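# Stand the yellow cylinder upright inside the cyan circle

## Task

Take the tall yellow cylinder that is lying on its side, stand it on end so that all of its base sits within the cyan circle, put it down there and let go. At the end, once everything has settled, neither arm nor either gripper may be touching anything during the final second: both must hang free in the air.

## Robot and tools

Robot: two 6-joint arms with parallel grippers, named left_arm and right_arm. They face each other across the table, and left_arm's base is on the +y side. The names do not say which side of a camera image an arm appears on. Base poses in the scene frame: left_arm at (+0.093, +0.423, +0.101) m with quat_wxyz (+0.769, 0, 0, -0.639); right_arm at (+0.014, -0.451, +0.097) m with quat_wxyz (+0.797, 0, 0, +0.604).

Scene frame: origin at the table centre, +z up, table surface at z = +0.020 m. Every gripper pose in a result uses this one frame. A gripper's fingers point along its own +x and close along its own y. The reported end_effector_position is the point between the finger pads, roughly 3 to 4 cm short of the fingertips. At long reach it can be somewhat off.

execute_actions takes "actions", a list holding one item or nothing, and an optional "pictures" boolean. Pictures are included unless you set it to false.
- An empty list returns the current state without moving anything.
- A move is {"rows": [...], "steps": n}, with n from 1 to 15 (default 15). Each step lasts 1/30 s and consumes one row. If there are fewer rows than steps, the final row repeats.
- A wait is {"steps": n} with n up to 300. It gives no new command. It returns once n steps have passed since the previous result, and the time spent replying counts toward those steps.
- If a call is refused, nothing is sent to the robot.

Row layout: a single flat list of 14 numbers covering both arms, always all 14 even if one arm stays still. The first 7 are left_arm: waist, shoulder, elbow, wrist pitch, wrist yaw, wrist roll, then gripper opening. The next 7 are right_arm in the same order. The six joint values are absolute target angles in radians, on the same scale as the Joint positions line. They are not offsets.

Joint ranges in radians, per arm: waist -3.054 to 3.054; shoulder 0.000 to 3.142; elbow 0.000 to 2.356; wrist pitch -1.571 to 1.571; wrist yaw -1.571 to 1.571; wrist roll -3.142 to 3.142. The true ends may differ from these by up to 0.010. A call is refused if a target lies more than 0.010 beyond a range end and is also further out than the last reported angle. A target beyond the real end stops at that end, and the result then says "joint sent to its limit". That message can refer to an earlier action that is still running. If it does not appear, that does not prove the joint has room to spare.

Opening: an absolute value from -1 to 1. +1 is fully open, about 0.088 m between the pads. Empty fingers close completely at about -0.80, and values below that change nothing. Going from fully open to shut takes at least about 0.5 s.

Motion: each step, every joint target is held within a fixed distance of its measured angle: 0.211 rad for waist, shoulder and elbow, 0.213 for wrist pitch, 0.267 for wrist yaw and 0.228 for wrist roll. Targets are also scaled back if they would move the gripper more than 70 mm from where it is. Large moves therefore take several calls. Friction can leave a joint short of its target, especially at long reach, and small changes may not move it at all, so check the reported angles after each move. The arms keep heading for the last row you sent while you think or wait. They give up once everything has nearly stopped or a step is HELD, but fingers that are still moving finish their travel.

Results:
- The state line gives each gripper's position (m), quat_wxyz and velocities.
- Joint positions and Joint velocities list, for each arm, the six joints and then the pad gap in metres.
- grip_measured is the finger opening on the command scale. It can be off by about 1 mm, and it reads up to about 0.061 too narrow while squeezing firmly.
- grip_effort_n is the motor's push in newtons. Negative means closing. It saturates near 83 N, stays nonzero at rest, and reads "n/a" at the start.
- "joint command not followed" means a clearance check changed some targets.
- HELD marks steps on which your row was not fully sent.

Grasping: to hold something, keep commanding an opening below grip_measured. About 0.07 below holds firmly; a smaller margin holds more gently. Each pad pushes with roughly 34 to 49 N, with a brief spike on first contact. Parts thinner than about 3 mm get less force. Loose objects may occasionally be nudged, and a held part may get a brief tug.

Things to avoid:
- Letting the arms collide or press on each other, which can end the scene.
- Dropping, slipping, slamming or shoving objects.
- Anything leaving the table, which counts as failure.
- Contact torque reaching a joint's load limit: waist 17, shoulder 21.1, elbow 21, wrist pitch 5.55, wrist yaw 5.53, wrist roll 5.19 N m, including the held object's weight. That arm then freezes for 10 s and the rest of the call is dropped.
- Motor overheating. Holding loads warms the motors, and a MOTOR HOT line appears from 50 °C. At 95 °C the arm is held for an OVER-TEMPERATURE FAULT, and it can lose power and go limp if it does not cool.

Cameras: cam_high, cam_low, cam_left_wrist and cam_right_wrist, each 504x504. zoom_image takes "camera" (one of those names) and "region" [x0, y0, x1, y1] in pixels of that camera's latest image, with the origin at the top-left and at most 504 by 504. It returns a closer view.

read_manual returns only URDF licence text and moves nothing.

finished_scene takes "scene", the number of the current scene. It ends that scene for good and reports whether the task succeeded. Before calling it, open the grippers, lift both arms clear of the cylinder and table, and let everything come to rest.

Each tool is called after ">>>" by a JSON object that holds its "name" and its "arguments", one argument or row to a line.

## Session

>>> {"name": "execute_actions", "arguments": {
  "actions": []
}}

Scene clock: 0.00 s of 3900.00 s.
left_arm: end_effector_position=(+0.0749, +0.1127, +0.3321) grip_measured=+0.982 grip_effort_n=n/a end_effector_quat_wxyz=(+0.718, -0.234, +0.358, -0.549) end_effector_velocity=(-0.001, +0.002, -0.005) end_effector_angular_velocity=(+0.022, -0.014, -0.002) | right_arm: end_effector_position=(+0.2465, -0.4561, +0.2735) grip_measured=+1.000 grip_effort_n=n/a end_effector_quat_wxyz=(+0.192, -0.689, +0.114, +0.690) end_effector_velocity=(-0.002, +0.001, +0.000) end_effector_angular_velocity=(+0.008, +0.004, +0.019)
Joint positions: left_arm=[-0.414  0.893  0.571  0.044 -0.364 -0.956  0.087] | right_arm=[-1.39   1.414  1.293 -1.438 -0.109 -2.799  0.088]
Joint velocities: left_arm=[-0.007 -0.002 -0.002 -0.022 -0.007  0.007 -0.   ] | right_arm=[-0.002 -0.002 -0.002 -0.007 -0.007 -0.022  0.   ]
Motor temperatures (°C, as the motors report them): left_arm=[18 20 18 20 18 19] | right_arm=[18 20 19 20 20 19]
Heat: left arm: hottest shoulder 20 °C (+0.0 °C/min); right arm: hottest shoulder 20 °C (+0.0 °C/min).

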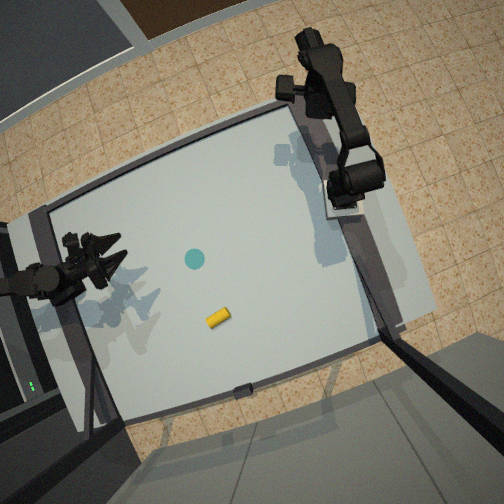

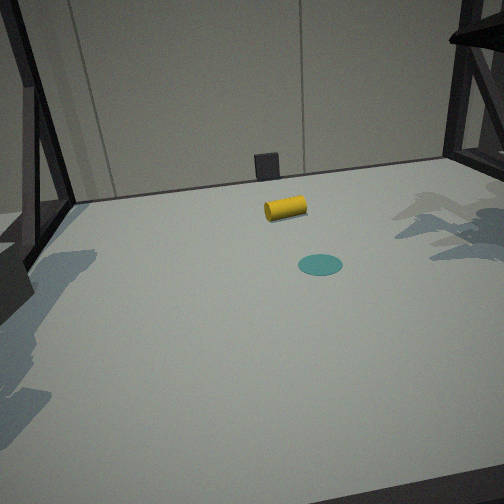

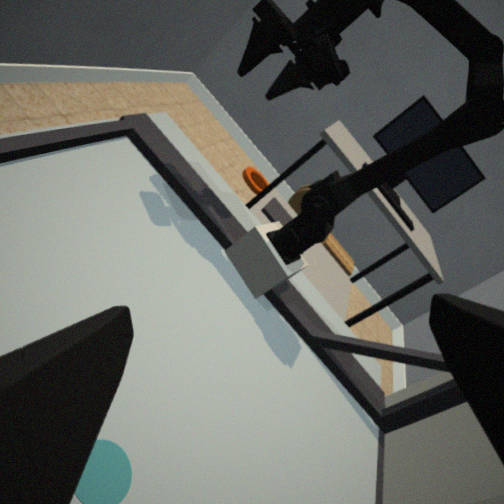

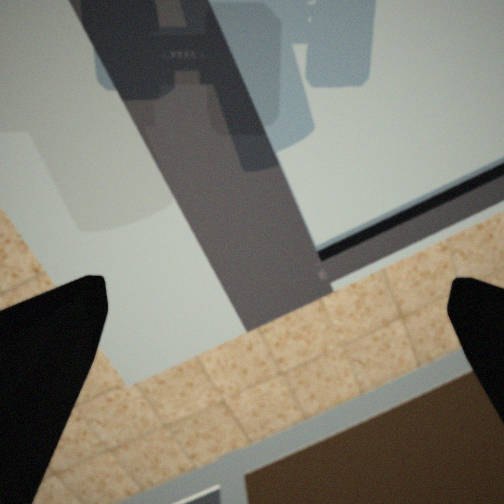

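>>> {"name": "execute_actions", "arguments": {
  "actions": [
    {"rows":[[-0.414,0.3,0.3,0.044,-0.364,-0.956,1,0.614,1.644,0.667,0.192,0,0,1]]}
  ],
  "pictures": false
}}

>>> {"name": "execute_actions", "arguments": {
  "actions": [
    {"steps":45}
  ]
}}

Scene clock: 25.00 s of 3900.00 s.
left_arm: end_effector_position=(+0.0941, +0.1951, +0.3540) grip_measured=+0.982 grip_effort_n=-2.1 end_effector_quat_wxyz=(+0.659, -0.364, +0.294, -0.590) end_effector_velocity=(+0.001, +0.006, +0.005) end_effector_angular_velocity=(-0.041, +0.016, -0.005) | right_arm: end_effector_position=(+0.1906, -0.2953, +0.0789) grip_measured=+1.000 grip_effort_n=0.7 end_effector_quat_wxyz=(+0.196, -0.687, +0.178, +0.677) end_effector_velocity=(-0.031, +0.580, -0.021) end_effector_angular_velocity=(+1.206, -1.312, -0.161)
Joint positions: left_arm=[-0.415  0.308  0.309  0.044 -0.364 -0.956  0.087] | right_arm=[-0.575  1.643  0.682 -0.581 -0.001 -1.885  0.088]
Joint velocities: left_arm=[ 0.002 -0.046 -0.012  0.007  0.007 -0.007  0.   ] | right_arm=[ 1.956 -0.002 -0.173  1.956  0.022  2.117  0.   ]
Motor temperatures (°C, as the motors report them): left_arm=[18 21 23 23 18 19] | right_arm=[18 22 22 20 20 19]
Heat: left arm: hottest elbow 23 °C (+7.2 °C/min); right arm: hottest shoulder 22 °C (+4.8 °C/min).
Steps of this call (steps 1 to 90: nothing new was sent; then 21.50 s passed at rest; steps 91 to 105: all 15 steps of this action). Readings (joint positions):
91: left_arm=[-0.415 0.858 0.536 0.063 -0.361 -0.956] | right_arm=[-1.372 1.434 1.270 -1.407 -0.085 -2.759]
92: left_arm=[-0.415 0.794 0.481 0.054 -0.360 -0.956] | right_arm=[-1.335 1.451 1.241 -1.358 -0.067 -2.713]
94: left_arm=[-0.415 0.652 0.374 0.035 -0.364 -0.956] | right_arm=[-1.249 1.521 1.166 -1.258 -0.043 -2.616]
98: left_arm=[-0.415 0.410 0.306 0.040 -0.364 -0.956] | right_arm=[-1.038 1.616 0.954 -1.032 -0.014 -2.379]
105: the state above

Scene clock: 26.50 s of 3900.00 s.
left_arm: end_effector_position=(+0.0943, +0.1957, +0.3549) grip_measured=+0.982 grip_effort_n=-1.6 end_effector_quat_wxyz=(+0.658, -0.365, +0.293, -0.590) end_effector_velocity=(+0.004, +0.001, -0.001) end_effector_angular_velocity=(+0.002, +0.008, +0.024) | right_arm: end_effector_position=(-0.1140, -0.0891, +0.1432) grip_measured=+1.000 grip_effort_n=-1.2 end_effector_quat_wxyz=(+0.533, -0.309, +0.218, +0.757) end_effector_velocity=(+0.003, -0.001, -0.001) end_effector_angular_velocity=(-0.003, -0.012, -0.003)
Joint positions: left_arm=[-0.415  0.304  0.309  0.044 -0.364 -0.956  0.087] | right_arm=[ 0.614  1.643  0.677  0.19  -0.003 -0.003  0.088]
Joint velocities: left_arm=[ 0.002 -0.007 -0.002 -0.007 -0.022 -0.007 -0.   ] | right_arm=[-0.002 -0.002 -0.002 -0.007  0.007 -0.007  0.   ]
Motor temperatures (°C, as the motors report them): left_arm=[18 21 23 23 18 19] | right_arm=[18 22 22 20 20 19]
Heat: left arm: hottest elbow 23 °C (+6.8 °C/min); right arm: hottest shoulder 22 °C (+4.5 °C/min).
Steps of this call (steps 1 to 45: the robot went on to your last target). Readings (joint positions):
1: left_arm=[-0.415 0.307 0.309 0.044 -0.364 -0.956] | right_arm=[-0.510 1.643 0.680 -0.511 -0.001 -1.813]
2: left_arm=[-0.415 0.306 0.309 0.044 -0.364 -0.956] | right_arm=[-0.445 1.643 0.680 -0.441 -0.000 -1.741]
4: left_arm=[-0.415 0.304 0.309 0.044 -0.364 -0.956] | right_arm=[-0.315 1.643 0.680 -0.304 -0.000 -1.598]
8: left_arm=[-0.415 0.304 0.309 0.044 -0.364 -0.956] | right_arm=[-0.064 1.643 0.680 -0.047 -0.000 -1.326]
45: the state above

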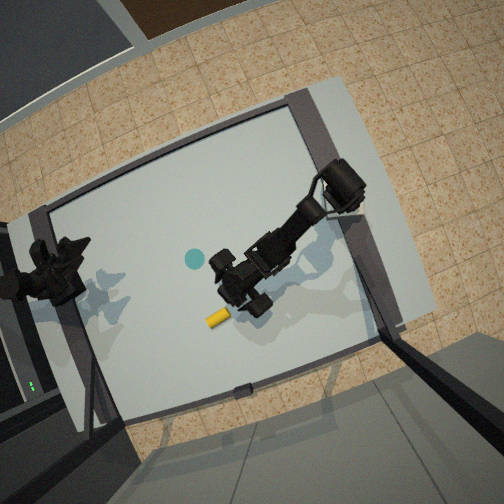

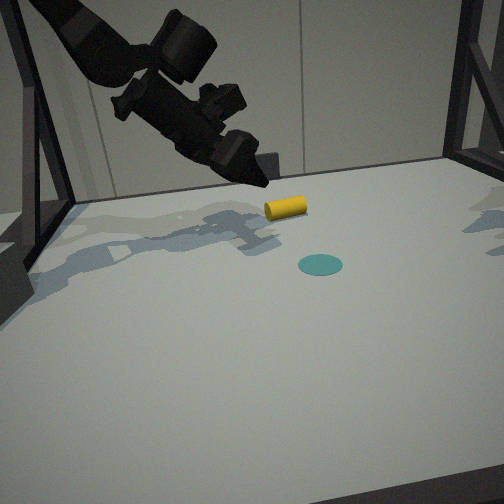

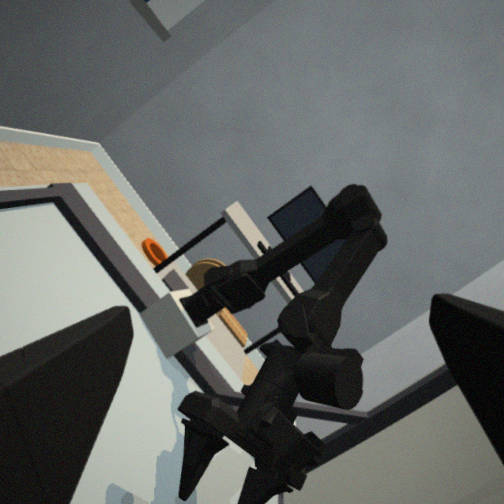

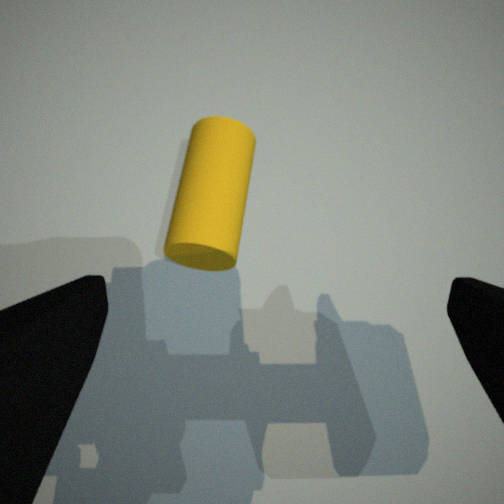

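>>> {"name": "execute_actions", "arguments": {
  "actions": [
    {"rows":[[-0.414,0.3,0.3,0.044,-0.364,-0.956,1,0.70,1.75,0.8,0.2,0.1,0.1,1],[-0.414,0.3,0.3,0.044,-0.364,-0.956,1,0.731,1.8,0.85,0.22,0.18,0.18,1],[-0.414,0.3,0.3,0.044,-0.364,-0.956,1,0.731,1.85,0.9,0.24,0.18,0.18,1],[-0.414,0.3,0.3,0.044,-0.364,-0.956,1,0.731,1.9,0.95,0.26,0.18,0.18,1],[-0.414,0.3,0.3,0.044,-0.364,-0.956,1,0.731,1.96,0.984,0.28,0.18,0.18,1],[-0.414,0.3,0.3,0.044,-0.364,-0.956,1,0.731,2.02,0.984,0.3,0.18,0.18,1],[-0.414,0.3,0.3,0.044,-0.364,-0.956,1,0.731,2.08,0.984,0.311,0.18,0.18,1]]}
  ]
}}

Scene clock: 39.73 s of 3900.00 s.
left_arm: end_effector_position=(+0.0943, +0.1957, +0.3549) grip_measured=+0.982 grip_effort_n=-2.1 end_effector_quat_wxyz=(+0.658, -0.365, +0.293, -0.590) end_effector_velocity=(+0.001, +0.001, -0.001) end_effector_angular_velocity=(+0.001, +0.007, +0.005) | right_arm: end_effector_position=(-0.1678, -0.0215, +0.0883) grip_measured=+1.000 grip_effort_n=-0.7 end_effector_quat_wxyz=(+0.583, -0.292, +0.237, +0.720) end_effector_velocity=(-0.007, +0.024, +0.026) end_effector_angular_velocity=(+0.148, +0.061, -0.023)
Joint positions: left_arm=[-0.415  0.304  0.309  0.044 -0.364 -0.956  0.087] | right_arm=[0.733 2.074 0.98  0.307 0.177 0.176 0.088]
Joint velocities: left_arm=[-0.002 -0.007 -0.002 -0.007 -0.007 -0.007 -0.   ] | right_arm=[-0.002 -0.002  0.002  0.154  0.022  0.007  0.   ]
Motor temperatures (°C, as the motors report them): left_arm=[18 21 23 25 18 19] | right_arm=[18 23 22 22 20 19]
Heat: left arm: hottest wrist pitch 25 °C (+7.6 °C/min); right arm: hottest shoulder 23 °C (+4.5 °C/min).
Steps of this call (steps 1 to 15: the robot went on to your last target; steps 16 to 90: nothing new was sent; then 9.73 s passed at rest; steps 91 to 105: all 15 steps of this action). Readings (joint positions):
91: left_arm=[-0.415 0.304 0.309 0.044 -0.364 -0.956] | right_arm=[0.625 1.662 0.695 0.188 0.029 0.026]
92: left_arm=[-0.415 0.304 0.309 0.044 -0.364 -0.956] | right_arm=[0.648 1.696 0.731 0.193 0.079 0.073]
94: left_arm=[-0.415 0.304 0.309 0.044 -0.364 -0.956] | right_arm=[0.696 1.791 0.832 0.225 0.132 0.131]
98: left_arm=[-0.415 0.304 0.309 0.044 -0.364 -0.956] | right_arm=[0.733 1.975 0.976 0.301 0.166 0.168]
105: the state above

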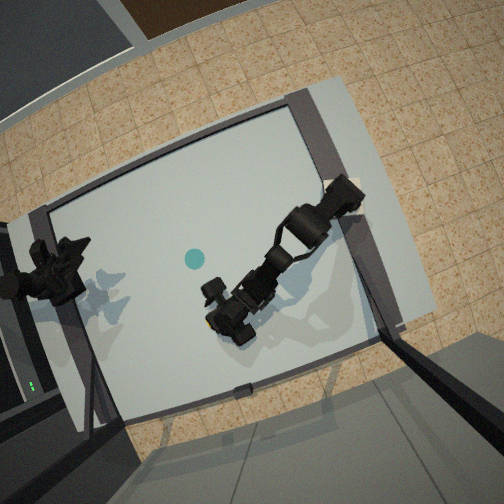

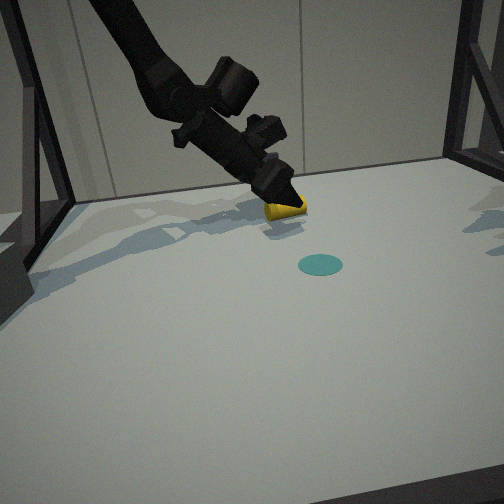

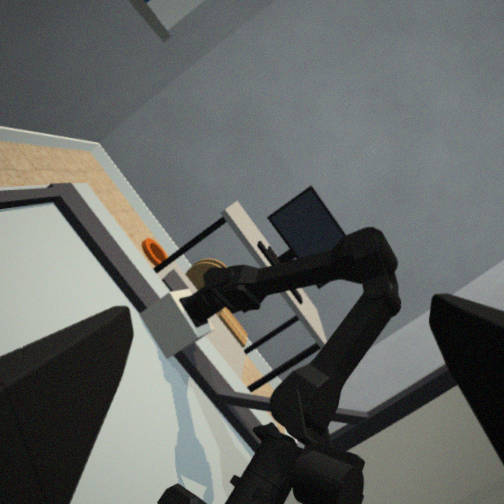

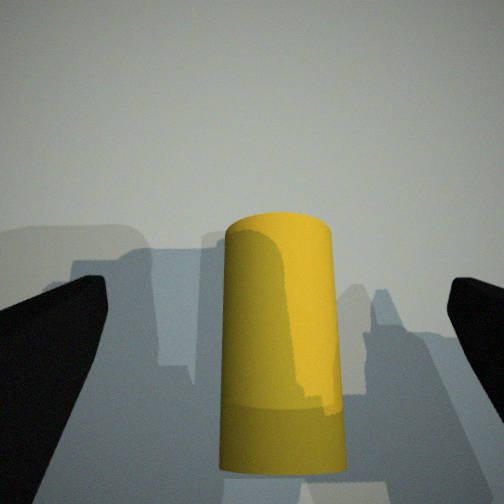

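>>> {"name": "execute_actions", "arguments": {
  "actions": [
    {"rows":[[-0.414,0.3,0.3,0.044,-0.364,-0.956,1,0.731,2.095,0.97,0.34,0.18,0.18,1],[-0.414,0.3,0.3,0.044,-0.364,-0.956,1,0.731,2.11,0.96,0.365,0.18,0.18,1],[-0.414,0.3,0.3,0.044,-0.364,-0.956,1,0.731,2.125,0.95,0.39,0.18,0.18,1],[-0.414,0.3,0.3,0.044,-0.364,-0.956,1,0.731,2.14,0.94,0.415,0.18,0.18,1],[-0.414,0.3,0.3,0.044,-0.364,-0.956,1,0.731,2.163,0.925,0.453,0.18,0.18,0.6]]}
  ]
}}

>>> {"name": "zoom_image", "arguments": {
  "camera": "cam_low",
  "region": [210,130,370,290]
}}

Scene clock: 46.87 s of 3900.00 s.
left_arm: end_effector_position=(+0.0943, +0.1957, +0.3549) grip_measured=+0.982 grip_effort_n=-1.6 end_effector_quat_wxyz=(+0.658, -0.365, +0.293, -0.590) end_effector_velocity=(+0.001, +0.000, -0.002) end_effector_angular_velocity=(+0.006, +0.006, +0.005) | right_arm: end_effector_position=(-0.1653, -0.0263, +0.0602) grip_measured=+0.608 grip_effort_n=-14.2 end_effector_quat_wxyz=(+0.585, -0.285, +0.234, +0.723) end_effector_velocity=(+0.002, -0.003, -0.003) end_effector_angular_velocity=(-0.019, -0.021, +0.018)
Joint positions: left_arm=[-0.415  0.304  0.309  0.044 -0.364 -0.956  0.087] | right_arm=[0.733 2.154 0.93  0.453 0.177 0.177 0.069]
Joint velocities: left_arm=[-0.002 -0.002 -0.002 -0.007 -0.007 -0.007  0.   ] | right_arm=[-0.002 -0.002 -0.002 -0.022 -0.007 -0.022 -0.004]
Motor temperatures (°C, as the motors report them): left_arm=[18 21 23 25 18 19] | right_arm=[18 25 22 23 20 20]
Heat: left arm: hottest wrist pitch 25 °C (+6.4 °C/min); right arm: hottest shoulder 25 °C (+6.4 °C/min).
Steps of this call (steps 1 to 15: the robot went on to your last target; steps 16 to 90: nothing new was sent; then 3.63 s passed at rest; steps 91 to 105: all 15 steps of this action). Readings (joint positions):
91: left_arm=[-0.415 0.304 0.309 0.044 -0.364 -0.956] | right_arm=[0.733 2.075 0.983 0.317 0.177 0.177]
92: left_arm=[-0.415 0.304 0.309 0.044 -0.364 -0.956] | right_arm=[0.733 2.079 0.980 0.332 0.177 0.177]
94: left_arm=[-0.415 0.304 0.309 0.044 -0.364 -0.956] | right_arm=[0.733 2.095 0.972 0.374 0.177 0.177]
98: left_arm=[-0.415 0.304 0.309 0.044 -0.364 -0.956] | right_arm=[0.733 2.140 0.942 0.431 0.177 0.177]
105: the state above

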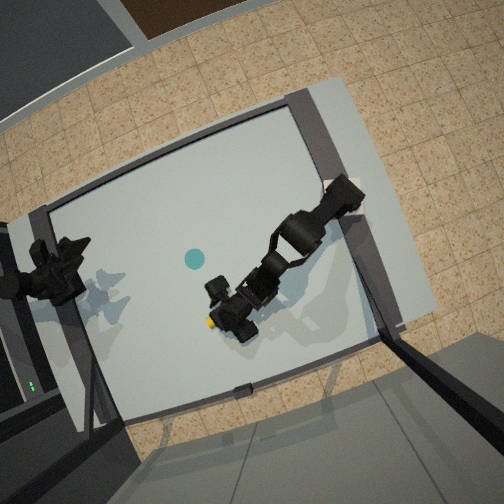

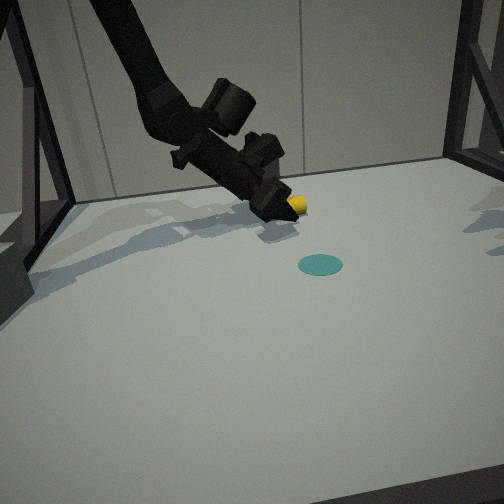

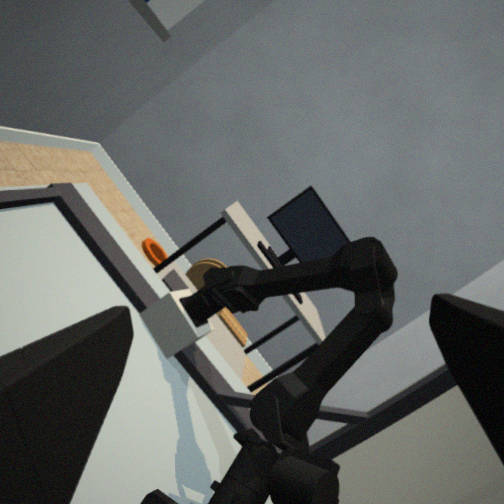

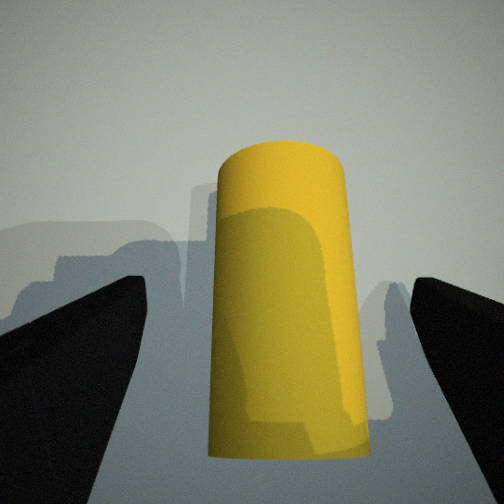

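Region (210, 130, 370, 290) of cam_low's 504x504 image, scaled by 3.150, with more detail than that image has.

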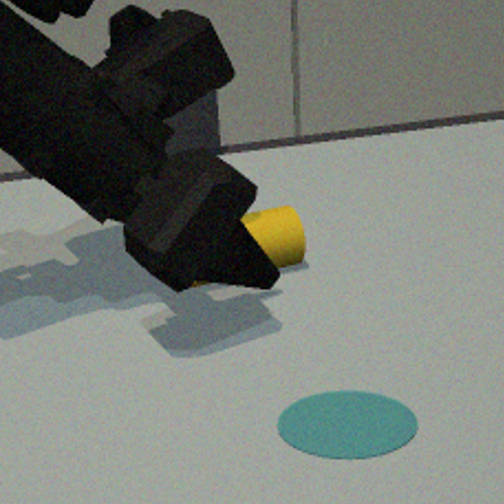

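>>> {"name": "execute_actions", "arguments": {
  "actions": [
    {"rows":[[-0.414,0.3,0.3,0.044,-0.364,-0.956,1,0.731,2.163,0.925,0.453,0.18,0.18,-0.3]]}
  ]
}}

Scene clock: 49.07 s of 3900.00 s.
left_arm: end_effector_position=(+0.0943, +0.1957, +0.3549) grip_measured=+0.982 grip_effort_n=-1.6 end_effector_quat_wxyz=(+0.658, -0.365, +0.293, -0.590) end_effector_velocity=(+0.001, +0.000, -0.002) end_effector_angular_velocity=(+0.004, +0.020, +0.004) | right_arm: end_effector_position=(-0.1653, -0.0262, +0.0603) grip_measured=-0.153 grip_effort_n=-83.5 end_effector_quat_wxyz=(+0.585, -0.285, +0.234, +0.723) end_effector_velocity=(+0.000, -0.001, +0.001) end_effector_angular_velocity=(-0.003, -0.002, +0.008)
Joint positions: left_arm=[-0.415  0.304  0.309  0.044 -0.364 -0.956  0.087] | right_arm=[0.733 2.154 0.93  0.454 0.178 0.177 0.032]
Joint velocities: left_arm=[-0.002 -0.002 -0.002 -0.007 -0.007 -0.022 -0.   ] | right_arm=[-0.002 -0.007 -0.002 -0.007 -0.007 -0.007 -0.   ]
Motor temperatures (°C, as the motors report them): left_arm=[18 21 23 25 18 19] | right_arm=[18 25 22 23 20 20]
Heat: left arm: hottest wrist pitch 25 °C (+6.1 °C/min); right arm: hottest shoulder 25 °C (+6.1 °C/min).
Steps of this call (steps 1 to 15: the robot went on to your last target; steps 16 to 51: nothing new was sent; steps 52 to 66: all 15 steps of this action). Readings (joint positions):
52: left_arm=[-0.415 0.304 0.309 0.044 -0.364 -0.956] | right_arm=[0.733 2.154 0.930 0.453 0.177 0.177]
53: left_arm=[-0.415 0.304 0.309 0.044 -0.364 -0.956] | right_arm=[0.733 2.154 0.930 0.453 0.177 0.177]
55: left_arm=[-0.415 0.304 0.309 0.044 -0.364 -0.956] | right_arm=[0.733 2.154 0.930 0.453 0.177 0.177]
59: left_arm=[-0.415 0.304 0.309 0.044 -0.364 -0.956] | right_arm=[0.733 2.154 0.930 0.453 0.178 0.177]
66: the state above

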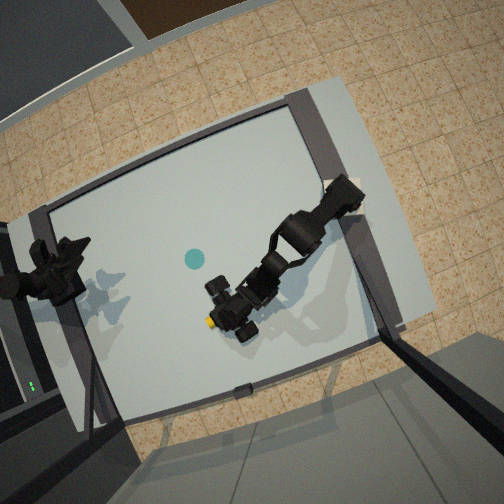

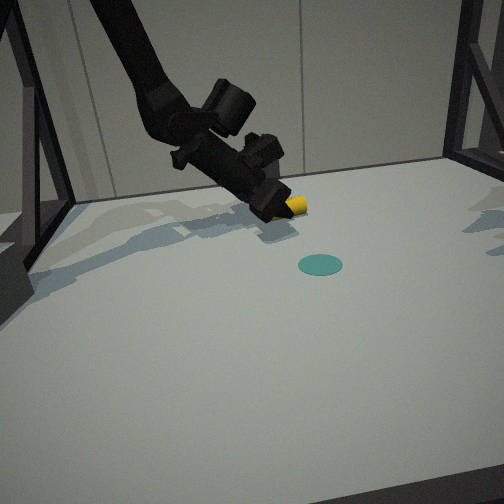

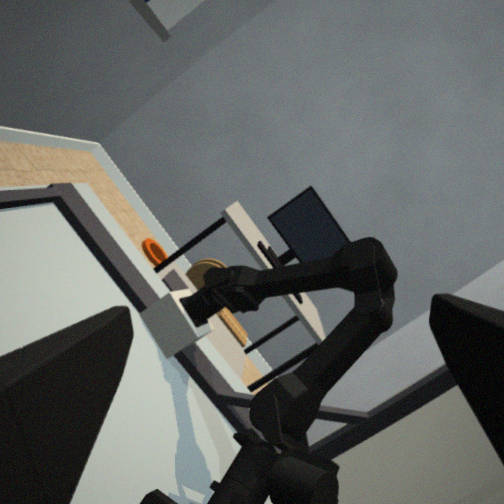

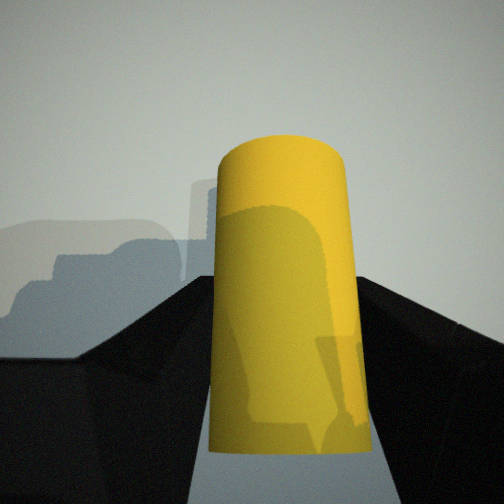

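>>> {"name": "execute_actions", "arguments": {
  "actions": [
    {"rows":[[-0.414,0.3,0.3,0.044,-0.364,-0.956,1,0.731,2.12,0.935,0.41,0.18,0.18,-0.25],[-0.414,0.3,0.3,0.044,-0.364,-0.956,1,0.731,2.08,0.94,0.36,0.18,0.18,-0.25],[-0.414,0.3,0.3,0.044,-0.364,-0.956,1,0.731,2.04,0.95,0.31,0.18,0.18,-0.25],[-0.414,0.3,0.3,0.044,-0.364,-0.956,1,0.731,2.0,0.955,0.26,0.16,0.2,-0.25],[-0.414,0.3,0.3,0.044,-0.364,-0.956,1,0.7,1.96,0.96,0.21,0.14,0.3,-0.25],[-0.414,0.3,0.3,0.044,-0.364,-0.956,1,0.66,1.92,0.97,0.16,0.12,0.4,-0.25],[-0.414,0.3,0.3,0.044,-0.364,-0.956,1,0.62,1.88,0.975,0.11,0.09,0.5,-0.25],[-0.414,0.3,0.3,0.044,-0.364,-0.956,1,0.58,1.84,0.98,0.06,0.06,0.6,-0.25],[-0.414,0.3,0.3,0.044,-0.364,-0.956,1,0.53,1.807,0.989,0.002,0.03,0.8,-0.25],[-0.414,0.3,0.3,0.044,-0.364,-0.956,1,0.278,1.807,0.989,0.002,0,3.14,-0.25]]}
  ],
  "pictures": false
}}

>>> {"name": "execute_actions", "arguments": {
  "actions": [
    {"steps":40}
  ]
}}

Scene clock: 57.67 s of 3900.00 s.
left_arm: end_effector_position=(+0.0943, +0.1957, +0.3549) grip_measured=+0.982 grip_effort_n=-2.1 end_effector_quat_wxyz=(+0.658, -0.365, +0.293, -0.590) end_effector_velocity=(+0.002, +0.000, +0.001) end_effector_angular_velocity=(-0.008, +0.009, +0.009) | right_arm: end_effector_position=(-0.0107, -0.0038, +0.1628) grip_measured=-0.153 grip_effort_n=-83.5 end_effector_quat_wxyz=(+0.698, +0.008, +0.516, +0.496) end_effector_velocity=(+0.599, -0.020, -0.042) end_effector_angular_velocity=(-0.372, +1.468, -2.842)
Joint positions: left_arm=[-0.415  0.304  0.309  0.044 -0.364 -0.956  0.087] | right_arm=[0.337 1.814 0.995 0.024 0.019 0.861 0.032]
Joint velocities: left_arm=[ 0.002 -0.002 -0.002  0.007 -0.007 -0.007  0.   ] | right_arm=[-1.336 -0.027 -0.002 -0.344 -0.007  2.117 -0.   ]
Motor temperatures (°C, as the motors report them): left_arm=[19 21 24 26 18 19] | right_arm=[18 26 22 24 20 20]
Heat: left arm: hottest wrist pitch 26 °C (+6.2 °C/min); right arm: hottest shoulder 26 °C (+6.2 °C/min).
Steps of this call (steps 1 to 15: the robot went on to your last target; steps 16 to 90: nothing new was sent; then 5.10 s passed at rest; steps 91 to 105: all 15 steps of this action). Readings (joint positions):
91: left_arm=[-0.415 0.304 0.309 0.044 -0.364 -0.956] | right_arm=[0.733 2.150 0.930 0.446 0.178 0.177]
92: left_arm=[-0.415 0.304 0.309 0.044 -0.364 -0.956] | right_arm=[0.733 2.138 0.931 0.421 0.178 0.177]
94: left_arm=[-0.415 0.304 0.309 0.044 -0.364 -0.956] | right_arm=[0.733 2.091 0.932 0.340 0.176 0.182]
98: left_arm=[-0.415 0.304 0.309 0.044 -0.364 -0.956] | right_arm=[0.676 1.946 0.952 0.164 0.104 0.414]
105: the state above

Scene clock: 59.00 s of 3900.00 s.
left_arm: end_effector_position=(+0.0943, +0.1957, +0.3549) grip_measured=+0.982 grip_effort_n=-2.1 end_effector_quat_wxyz=(+0.658, -0.365, +0.293, -0.590) end_effector_velocity=(+0.001, +0.000, -0.002) end_effector_angular_velocity=(+0.008, -0.009, +0.005) | right_arm: end_effector_position=(+0.0126, -0.0067, +0.1594) grip_measured=-0.152 grip_effort_n=-83.5 end_effector_quat_wxyz=(+0.284, +0.647, +0.651, -0.277) end_effector_velocity=(+0.002, -0.002, -0.001) end_effector_angular_velocity=(-0.007, +0.010, -0.023)
Joint positions: left_arm=[-0.415  0.304  0.309  0.044 -0.364 -0.956  0.087] | right_arm=[0.279 1.813 0.994 0.003 0.002 3.134 0.032]
Joint velocities: left_arm=[-0.002 -0.002 -0.002 -0.007 -0.007  0.007 -0.   ] | right_arm=[-0.002 -0.002 -0.002 -0.007  0.007  0.022 -0.   ]
Motor temperatures (°C, as the motors report them): left_arm=[19 21 24 26 18 19] | right_arm=[18 27 22 24 20 20]
Heat: left arm: hottest wrist pitch 26 °C (+6.1 °C/min); right arm: hottest shoulder 27 °C (+7.1 °C/min).
Steps of this call (steps 1 to 40: the robot went on to your last target). Readings (joint positions):
1: left_arm=[-0.415 0.304 0.309 0.044 -0.364 -0.956] | right_arm=[0.299 1.814 0.995 0.014 0.019 0.934]
2: left_arm=[-0.415 0.304 0.309 0.044 -0.364 -0.956] | right_arm=[0.275 1.814 0.995 0.008 0.018 1.006]
4: left_arm=[-0.415 0.304 0.309 0.044 -0.364 -0.956] | right_arm=[0.261 1.814 0.994 0.005 0.012 1.150]
8: left_arm=[-0.415 0.304 0.309 0.044 -0.364 -0.956] | right_arm=[0.277 1.813 0.994 0.005 0.002 1.436]
40: the state above

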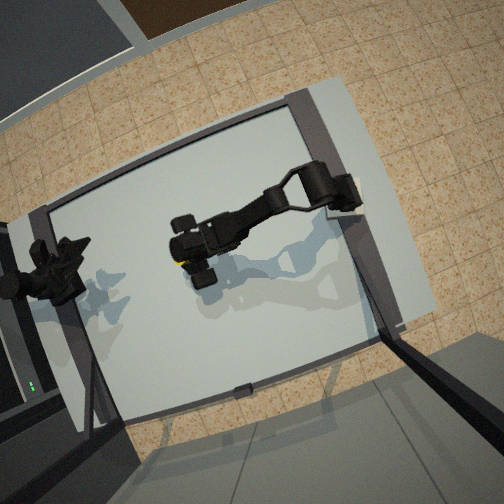

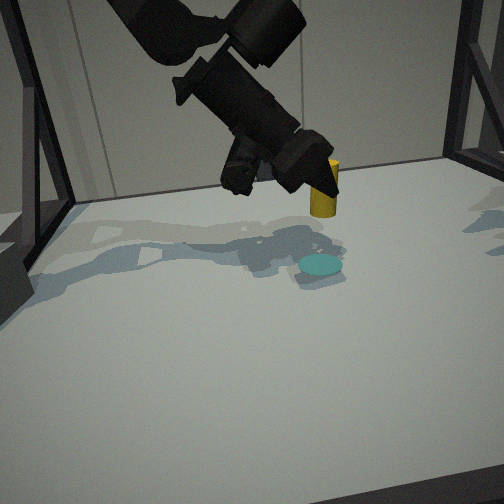

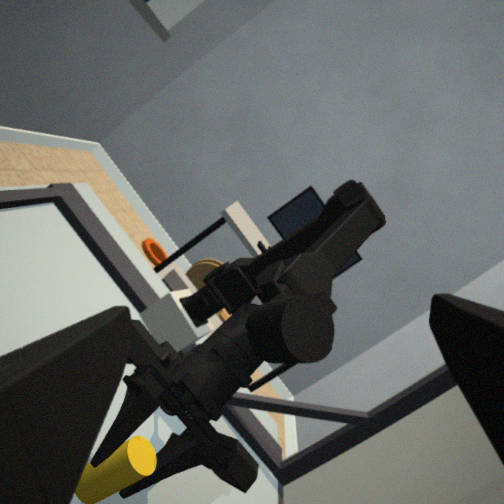

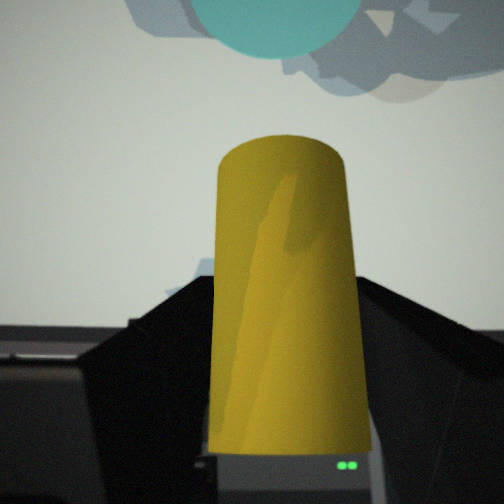

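>>> {"name": "execute_actions", "arguments": {
  "actions": [
    {"rows":[[-0.414,0.3,0.3,0.044,-0.364,-0.956,1,0.278,1.83,0.965,0.055,0,3.14,-0.25],[-0.414,0.3,0.3,0.044,-0.364,-0.956,1,0.278,1.848,0.94,0.105,0,3.14,-0.25],[-0.414,0.3,0.3,0.044,-0.364,-0.956,1,0.278,1.866,0.917,0.155,0,3.14,-0.25],[-0.414,0.3,0.3,0.044,-0.364,-0.956,1,0.278,1.884,0.894,0.21,0,3.14,-0.25],[-0.414,0.3,0.3,0.044,-0.364,-0.956,1,0.278,1.9,0.87,0.26,0,3.14,-0.25],[-0.414,0.3,0.3,0.044,-0.364,-0.956,1,0.278,1.922,0.844,0.31,0,3.14,-0.25]]}
  ]
}}

>>> {"name": "zoom_image", "arguments": {
  "camera": "cam_low",
  "region": [210,130,390,310]
}}

Scene clock: 67.10 s of 3900.00 s.
left_arm: end_effector_position=(+0.0943, +0.1957, +0.3549) grip_measured=+0.982 grip_effort_n=-2.1 end_effector_quat_wxyz=(+0.658, -0.365, +0.293, -0.590) end_effector_velocity=(+0.001, +0.000, -0.002) end_effector_angular_velocity=(+0.006, +0.006, +0.005) | right_arm: end_effector_position=(+0.0126, -0.0123, +0.1123) grip_measured=-0.152 grip_effort_n=-83.5 end_effector_quat_wxyz=(+0.265, +0.655, +0.658, -0.260) end_effector_velocity=(+0.002, +0.003, +0.004) end_effector_angular_velocity=(+0.022, -0.010, -0.003)
Joint positions: left_arm=[-0.415  0.304  0.309  0.044 -0.364 -0.956  0.087] | right_arm=[0.279 1.917 0.848 0.309 0.002 3.137 0.032]
Joint velocities: left_arm=[-0.002 -0.002 -0.002 -0.007 -0.007 -0.007 -0.   ] | right_arm=[-0.002 -0.002 -0.002  0.022  0.007 -0.007 -0.   ]
Motor temperatures (°C, as the motors report them): left_arm=[19 21 24 26 18 19] | right_arm=[18 28 23 24 20 20]
Heat: left arm: hottest wrist pitch 26 °C (+5.1 °C/min); right arm: hottest shoulder 28 °C (+7.1 °C/min).
Steps of this call (steps 1 to 30: the robot went on to your last target; steps 31 to 150: nothing new was sent; then 2.60 s passed at rest; steps 151 to 165: all 15 steps of this action). Readings (joint positions):
151: left_arm=[-0.415 0.304 0.309 0.044 -0.364 -0.956] | right_arm=[0.279 1.814 0.989 0.014 0.002 3.137]
152: left_arm=[-0.415 0.304 0.309 0.044 -0.364 -0.956] | right_arm=[0.279 1.817 0.979 0.043 0.002 3.137]
154: left_arm=[-0.415 0.304 0.309 0.044 -0.364 -0.956] | right_arm=[0.279 1.833 0.951 0.124 0.002 3.137]
158: left_arm=[-0.415 0.304 0.309 0.044 -0.364 -0.956] | right_arm=[0.279 1.893 0.877 0.260 0.002 3.137]
165: the state above

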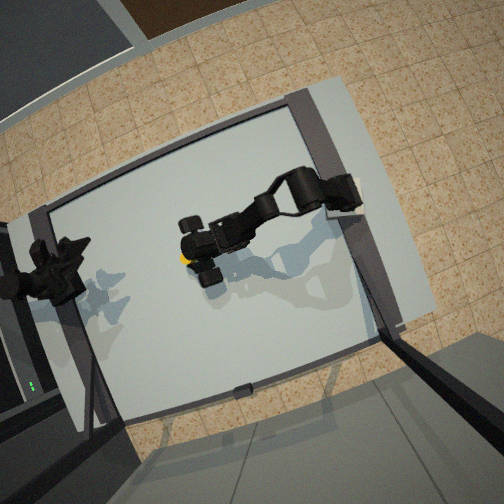

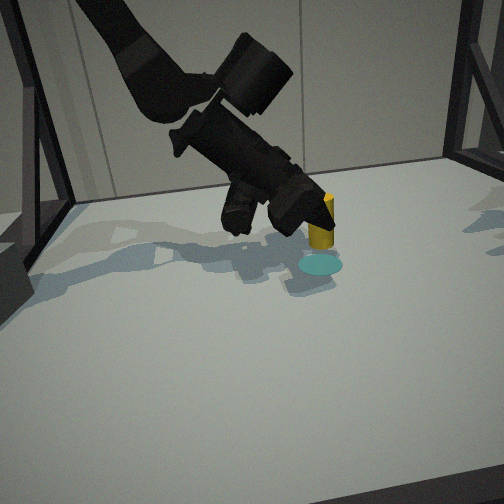

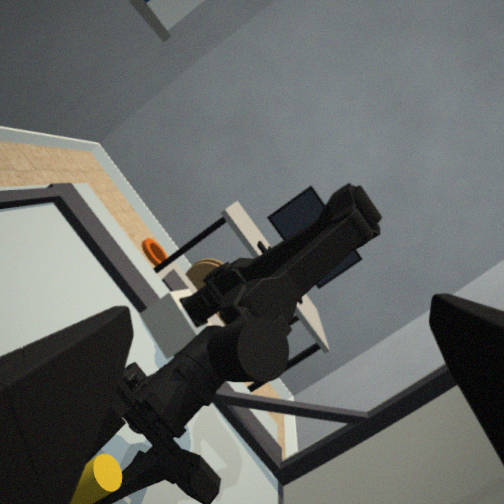

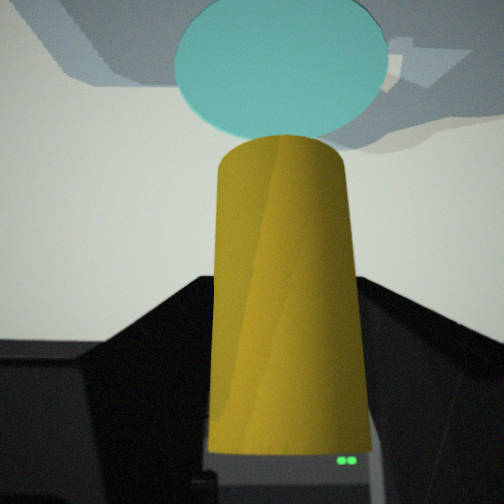

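Region (210, 130, 390, 310) of cam_low's 504x504 image, scaled by 2.800, with more detail than that image has.

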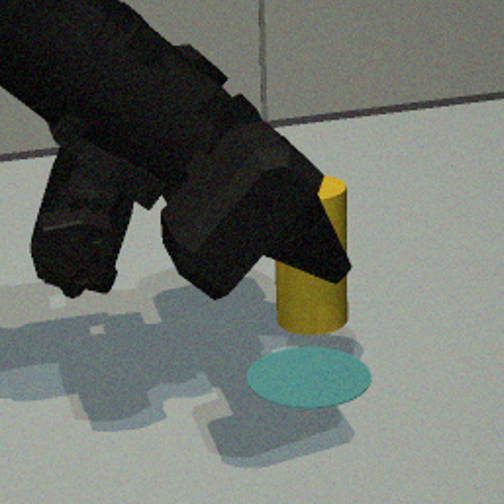

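>>> {"name": "execute_actions", "arguments": {
  "actions": [
    {"rows":[[-0.414,0.3,0.3,0.044,-0.364,-0.956,1,0.278,1.935,0.84,0.33,0,3.14,-0.25],[-0.414,0.3,0.3,0.044,-0.364,-0.956,1,0.278,1.95,0.835,0.345,0,3.14,-0.25],[-0.414,0.3,0.3,0.044,-0.364,-0.956,1,0.278,1.963,0.83,0.363,0,3.14,-0.25],[-0.414,0.3,0.3,0.044,-0.364,-0.956,1,0.278,1.977,0.826,0.38,0,3.14,-0.25],[-0.414,0.3,0.3,0.044,-0.364,-0.956,1,0.278,1.99,0.822,0.4,0,3.14,-0.25],[-0.414,0.3,0.3,0.044,-0.364,-0.956,1,0.278,2.004,0.818,0.417,0,3.14,-0.25]]}
  ]
}}

>>> {"name": "zoom_image", "arguments": {
  "camera": "cam_low",
  "region": [210,130,390,310]
}}

Scene clock: 72.37 s of 3900.00 s.
left_arm: end_effector_position=(+0.0943, +0.1957, +0.3549) grip_measured=+0.982 grip_effort_n=-2.1 end_effector_quat_wxyz=(+0.658, -0.365, +0.293, -0.590) end_effector_velocity=(-0.001, +0.000, -0.002) end_effector_angular_velocity=(+0.006, +0.006, -0.000) | right_arm: end_effector_position=(+0.0126, -0.0127, +0.0888) grip_measured=-0.152 grip_effort_n=-83.5 end_effector_quat_wxyz=(+0.263, +0.656, +0.659, -0.259) end_effector_velocity=(-0.000, +0.001, +0.003) end_effector_angular_velocity=(+0.012, +0.021, -0.012)
Joint positions: left_arm=[-0.415  0.304  0.309  0.044 -0.364 -0.956  0.087] | right_arm=[0.279 1.994 0.823 0.415 0.002 3.137 0.032]
Joint velocities: left_arm=[-0.007 -0.002 -0.002 -0.007 -0.007 -0.007 -0.   ] | right_arm=[-0.002 -0.007 -0.002  0.007 -0.007  0.022 -0.   ]
Motor temperatures (°C, as the motors report them): left_arm=[19 21 24 26 18 19] | right_arm=[18 28 23 24 20 20]
Heat: left arm: hottest wrist pitch 26 °C (+4.0 °C/min); right arm: hottest shoulder 28 °C (+7.1 °C/min).
Steps of this call (steps 1 to 15: the robot went on to your last target; steps 16 to 90: nothing new was sent; then 1.77 s passed at rest; steps 91 to 105: all 15 steps of this action). Readings (joint positions):
91: left_arm=[-0.415 0.304 0.309 0.044 -0.364 -0.956] | right_arm=[0.279 1.918 0.848 0.312 0.002 3.137]
92: left_arm=[-0.415 0.304 0.309 0.044 -0.364 -0.956] | right_arm=[0.279 1.922 0.847 0.322 0.002 3.137]
94: left_arm=[-0.415 0.304 0.309 0.044 -0.364 -0.956] | right_arm=[0.279 1.938 0.845 0.351 0.002 3.137]
98: left_arm=[-0.415 0.304 0.309 0.044 -0.364 -0.956] | right_arm=[0.279 1.981 0.832 0.397 0.002 3.137]
105: the state above

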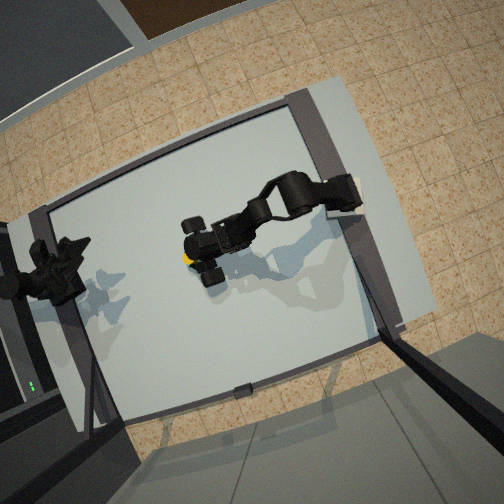

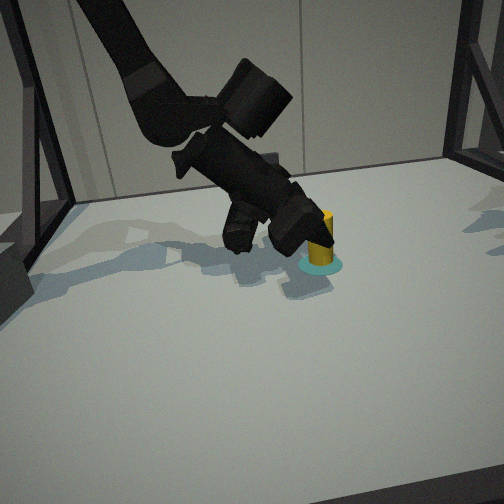

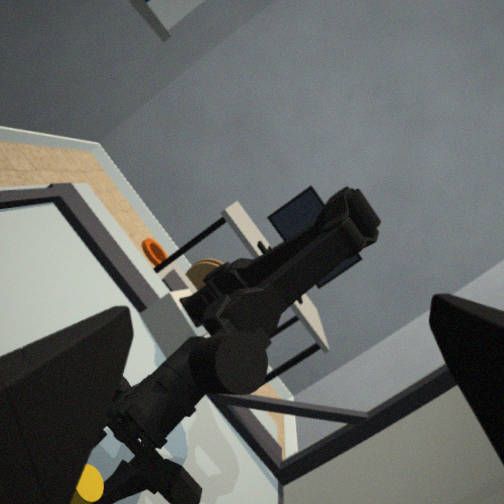

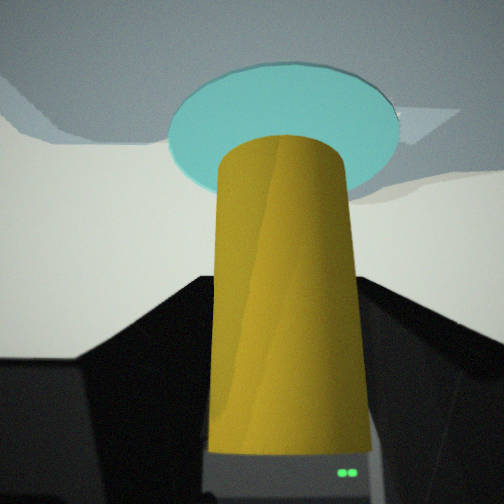

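Region (210, 130, 390, 310) of cam_low's 504x504 image, scaled by 2.800, with more detail than that image has.

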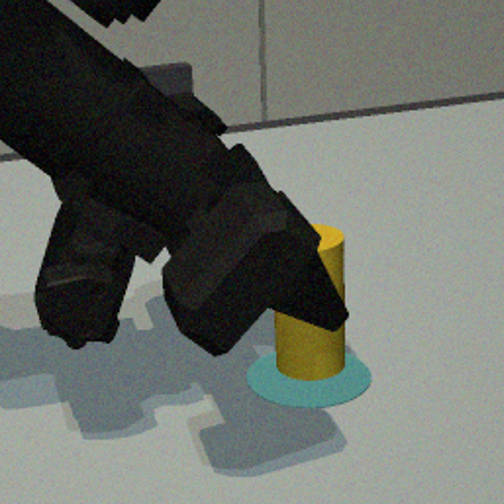

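>>> {"name": "execute_actions", "arguments": {
  "actions": [
    {"rows":[[-0.414,0.3,0.3,0.044,-0.364,-0.956,1,0.278,2.012,0.816,0.427,0,3.14,-0.25],[-0.414,0.3,0.3,0.044,-0.364,-0.956,1,0.278,2.02,0.814,0.437,0,3.14,-0.25],[-0.414,0.3,0.3,0.044,-0.364,-0.956,1,0.278,2.028,0.812,0.448,0,3.14,-0.25]]}
  ]
}}

>>> {"name": "zoom_image", "arguments": {
  "camera": "cam_low",
  "region": [210,130,390,310]
}}

Scene clock: 75.90 s of 3900.00 s.
left_arm: end_effector_position=(+0.0943, +0.1957, +0.3549) grip_measured=+0.982 grip_effort_n=-2.1 end_effector_quat_wxyz=(+0.658, -0.365, +0.293, -0.590) end_effector_velocity=(-0.001, +0.000, -0.002) end_effector_angular_velocity=(+0.008, -0.009, +0.000) | right_arm: end_effector_position=(+0.0126, -0.0120, +0.0833) grip_measured=-0.152 grip_effort_n=-83.5 end_effector_quat_wxyz=(+0.262, +0.656, +0.659, -0.257) end_effector_velocity=(-0.000, -0.002, -0.003) end_effector_angular_velocity=(-0.012, +0.020, +0.004)
Joint positions: left_arm=[-0.415  0.304  0.309  0.044 -0.364 -0.956  0.087] | right_arm=[0.279 2.017 0.82  0.446 0.002 3.137 0.032]
Joint velocities: left_arm=[-0.007 -0.002 -0.002 -0.007 -0.007  0.007 -0.   ] | right_arm=[-0.007  0.002 -0.002 -0.007 -0.022  0.007 -0.   ]
Motor temperatures (°C, as the motors report them): left_arm=[19 21 24 26 18 19] | right_arm=[18 28 23 25 20 20]
Heat: left arm: hottest wrist pitch 26 °C (+4.0 °C/min); right arm: hottest shoulder 28 °C (+7.0 °C/min).
Steps of this call (steps 1 to 15: the robot went on to your last target; steps 16 to 90: nothing new was sent; then 0.03 s passed at rest; steps 91 to 105: all 15 steps of this action). Readings (joint positions):
91: left_arm=[-0.415 0.304 0.309 0.044 -0.364 -0.956] | right_arm=[0.279 1.996 0.823 0.417 0.002 3.137]
92: left_arm=[-0.415 0.304 0.309 0.044 -0.364 -0.956] | right_arm=[0.279 1.998 0.823 0.423 0.002 3.137]
94: left_arm=[-0.415 0.304 0.309 0.044 -0.364 -0.956] | right_arm=[0.279 2.007 0.823 0.436 0.002 3.137]
98: left_arm=[-0.415 0.304 0.309 0.044 -0.364 -0.956] | right_arm=[0.279 2.016 0.820 0.442 0.002 3.137]
105: the state above

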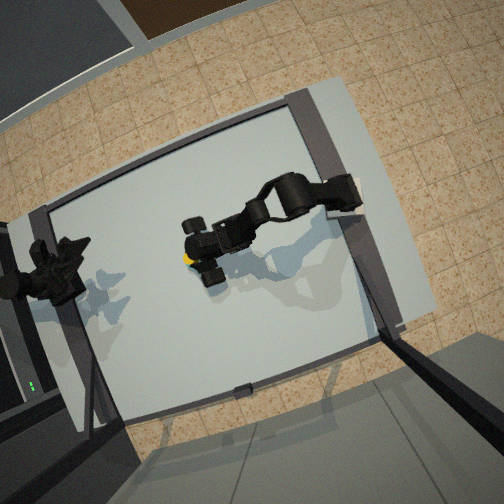

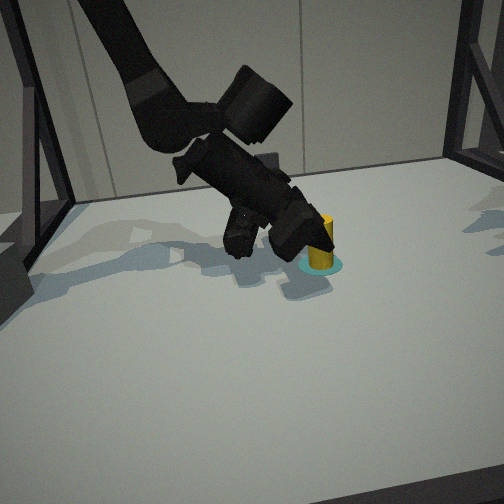

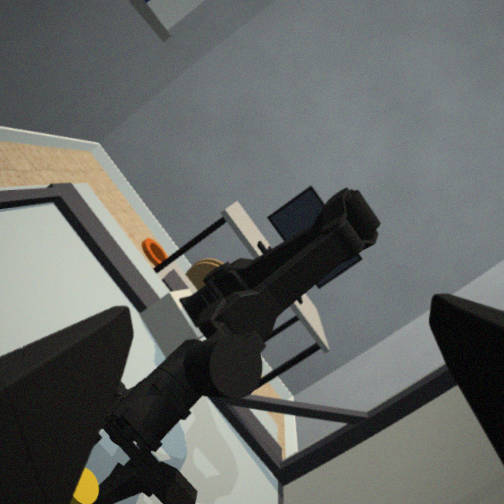

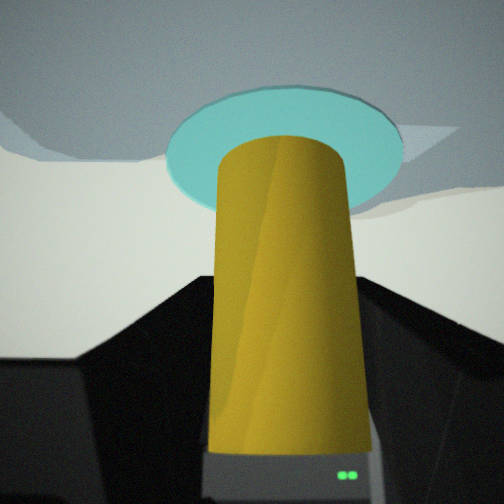

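Region (210, 130, 390, 310) of cam_low's 504x504 image, scaled by 2.800, with more detail than that image has.

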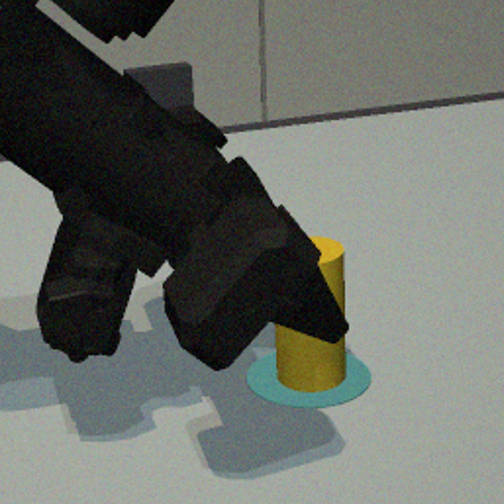

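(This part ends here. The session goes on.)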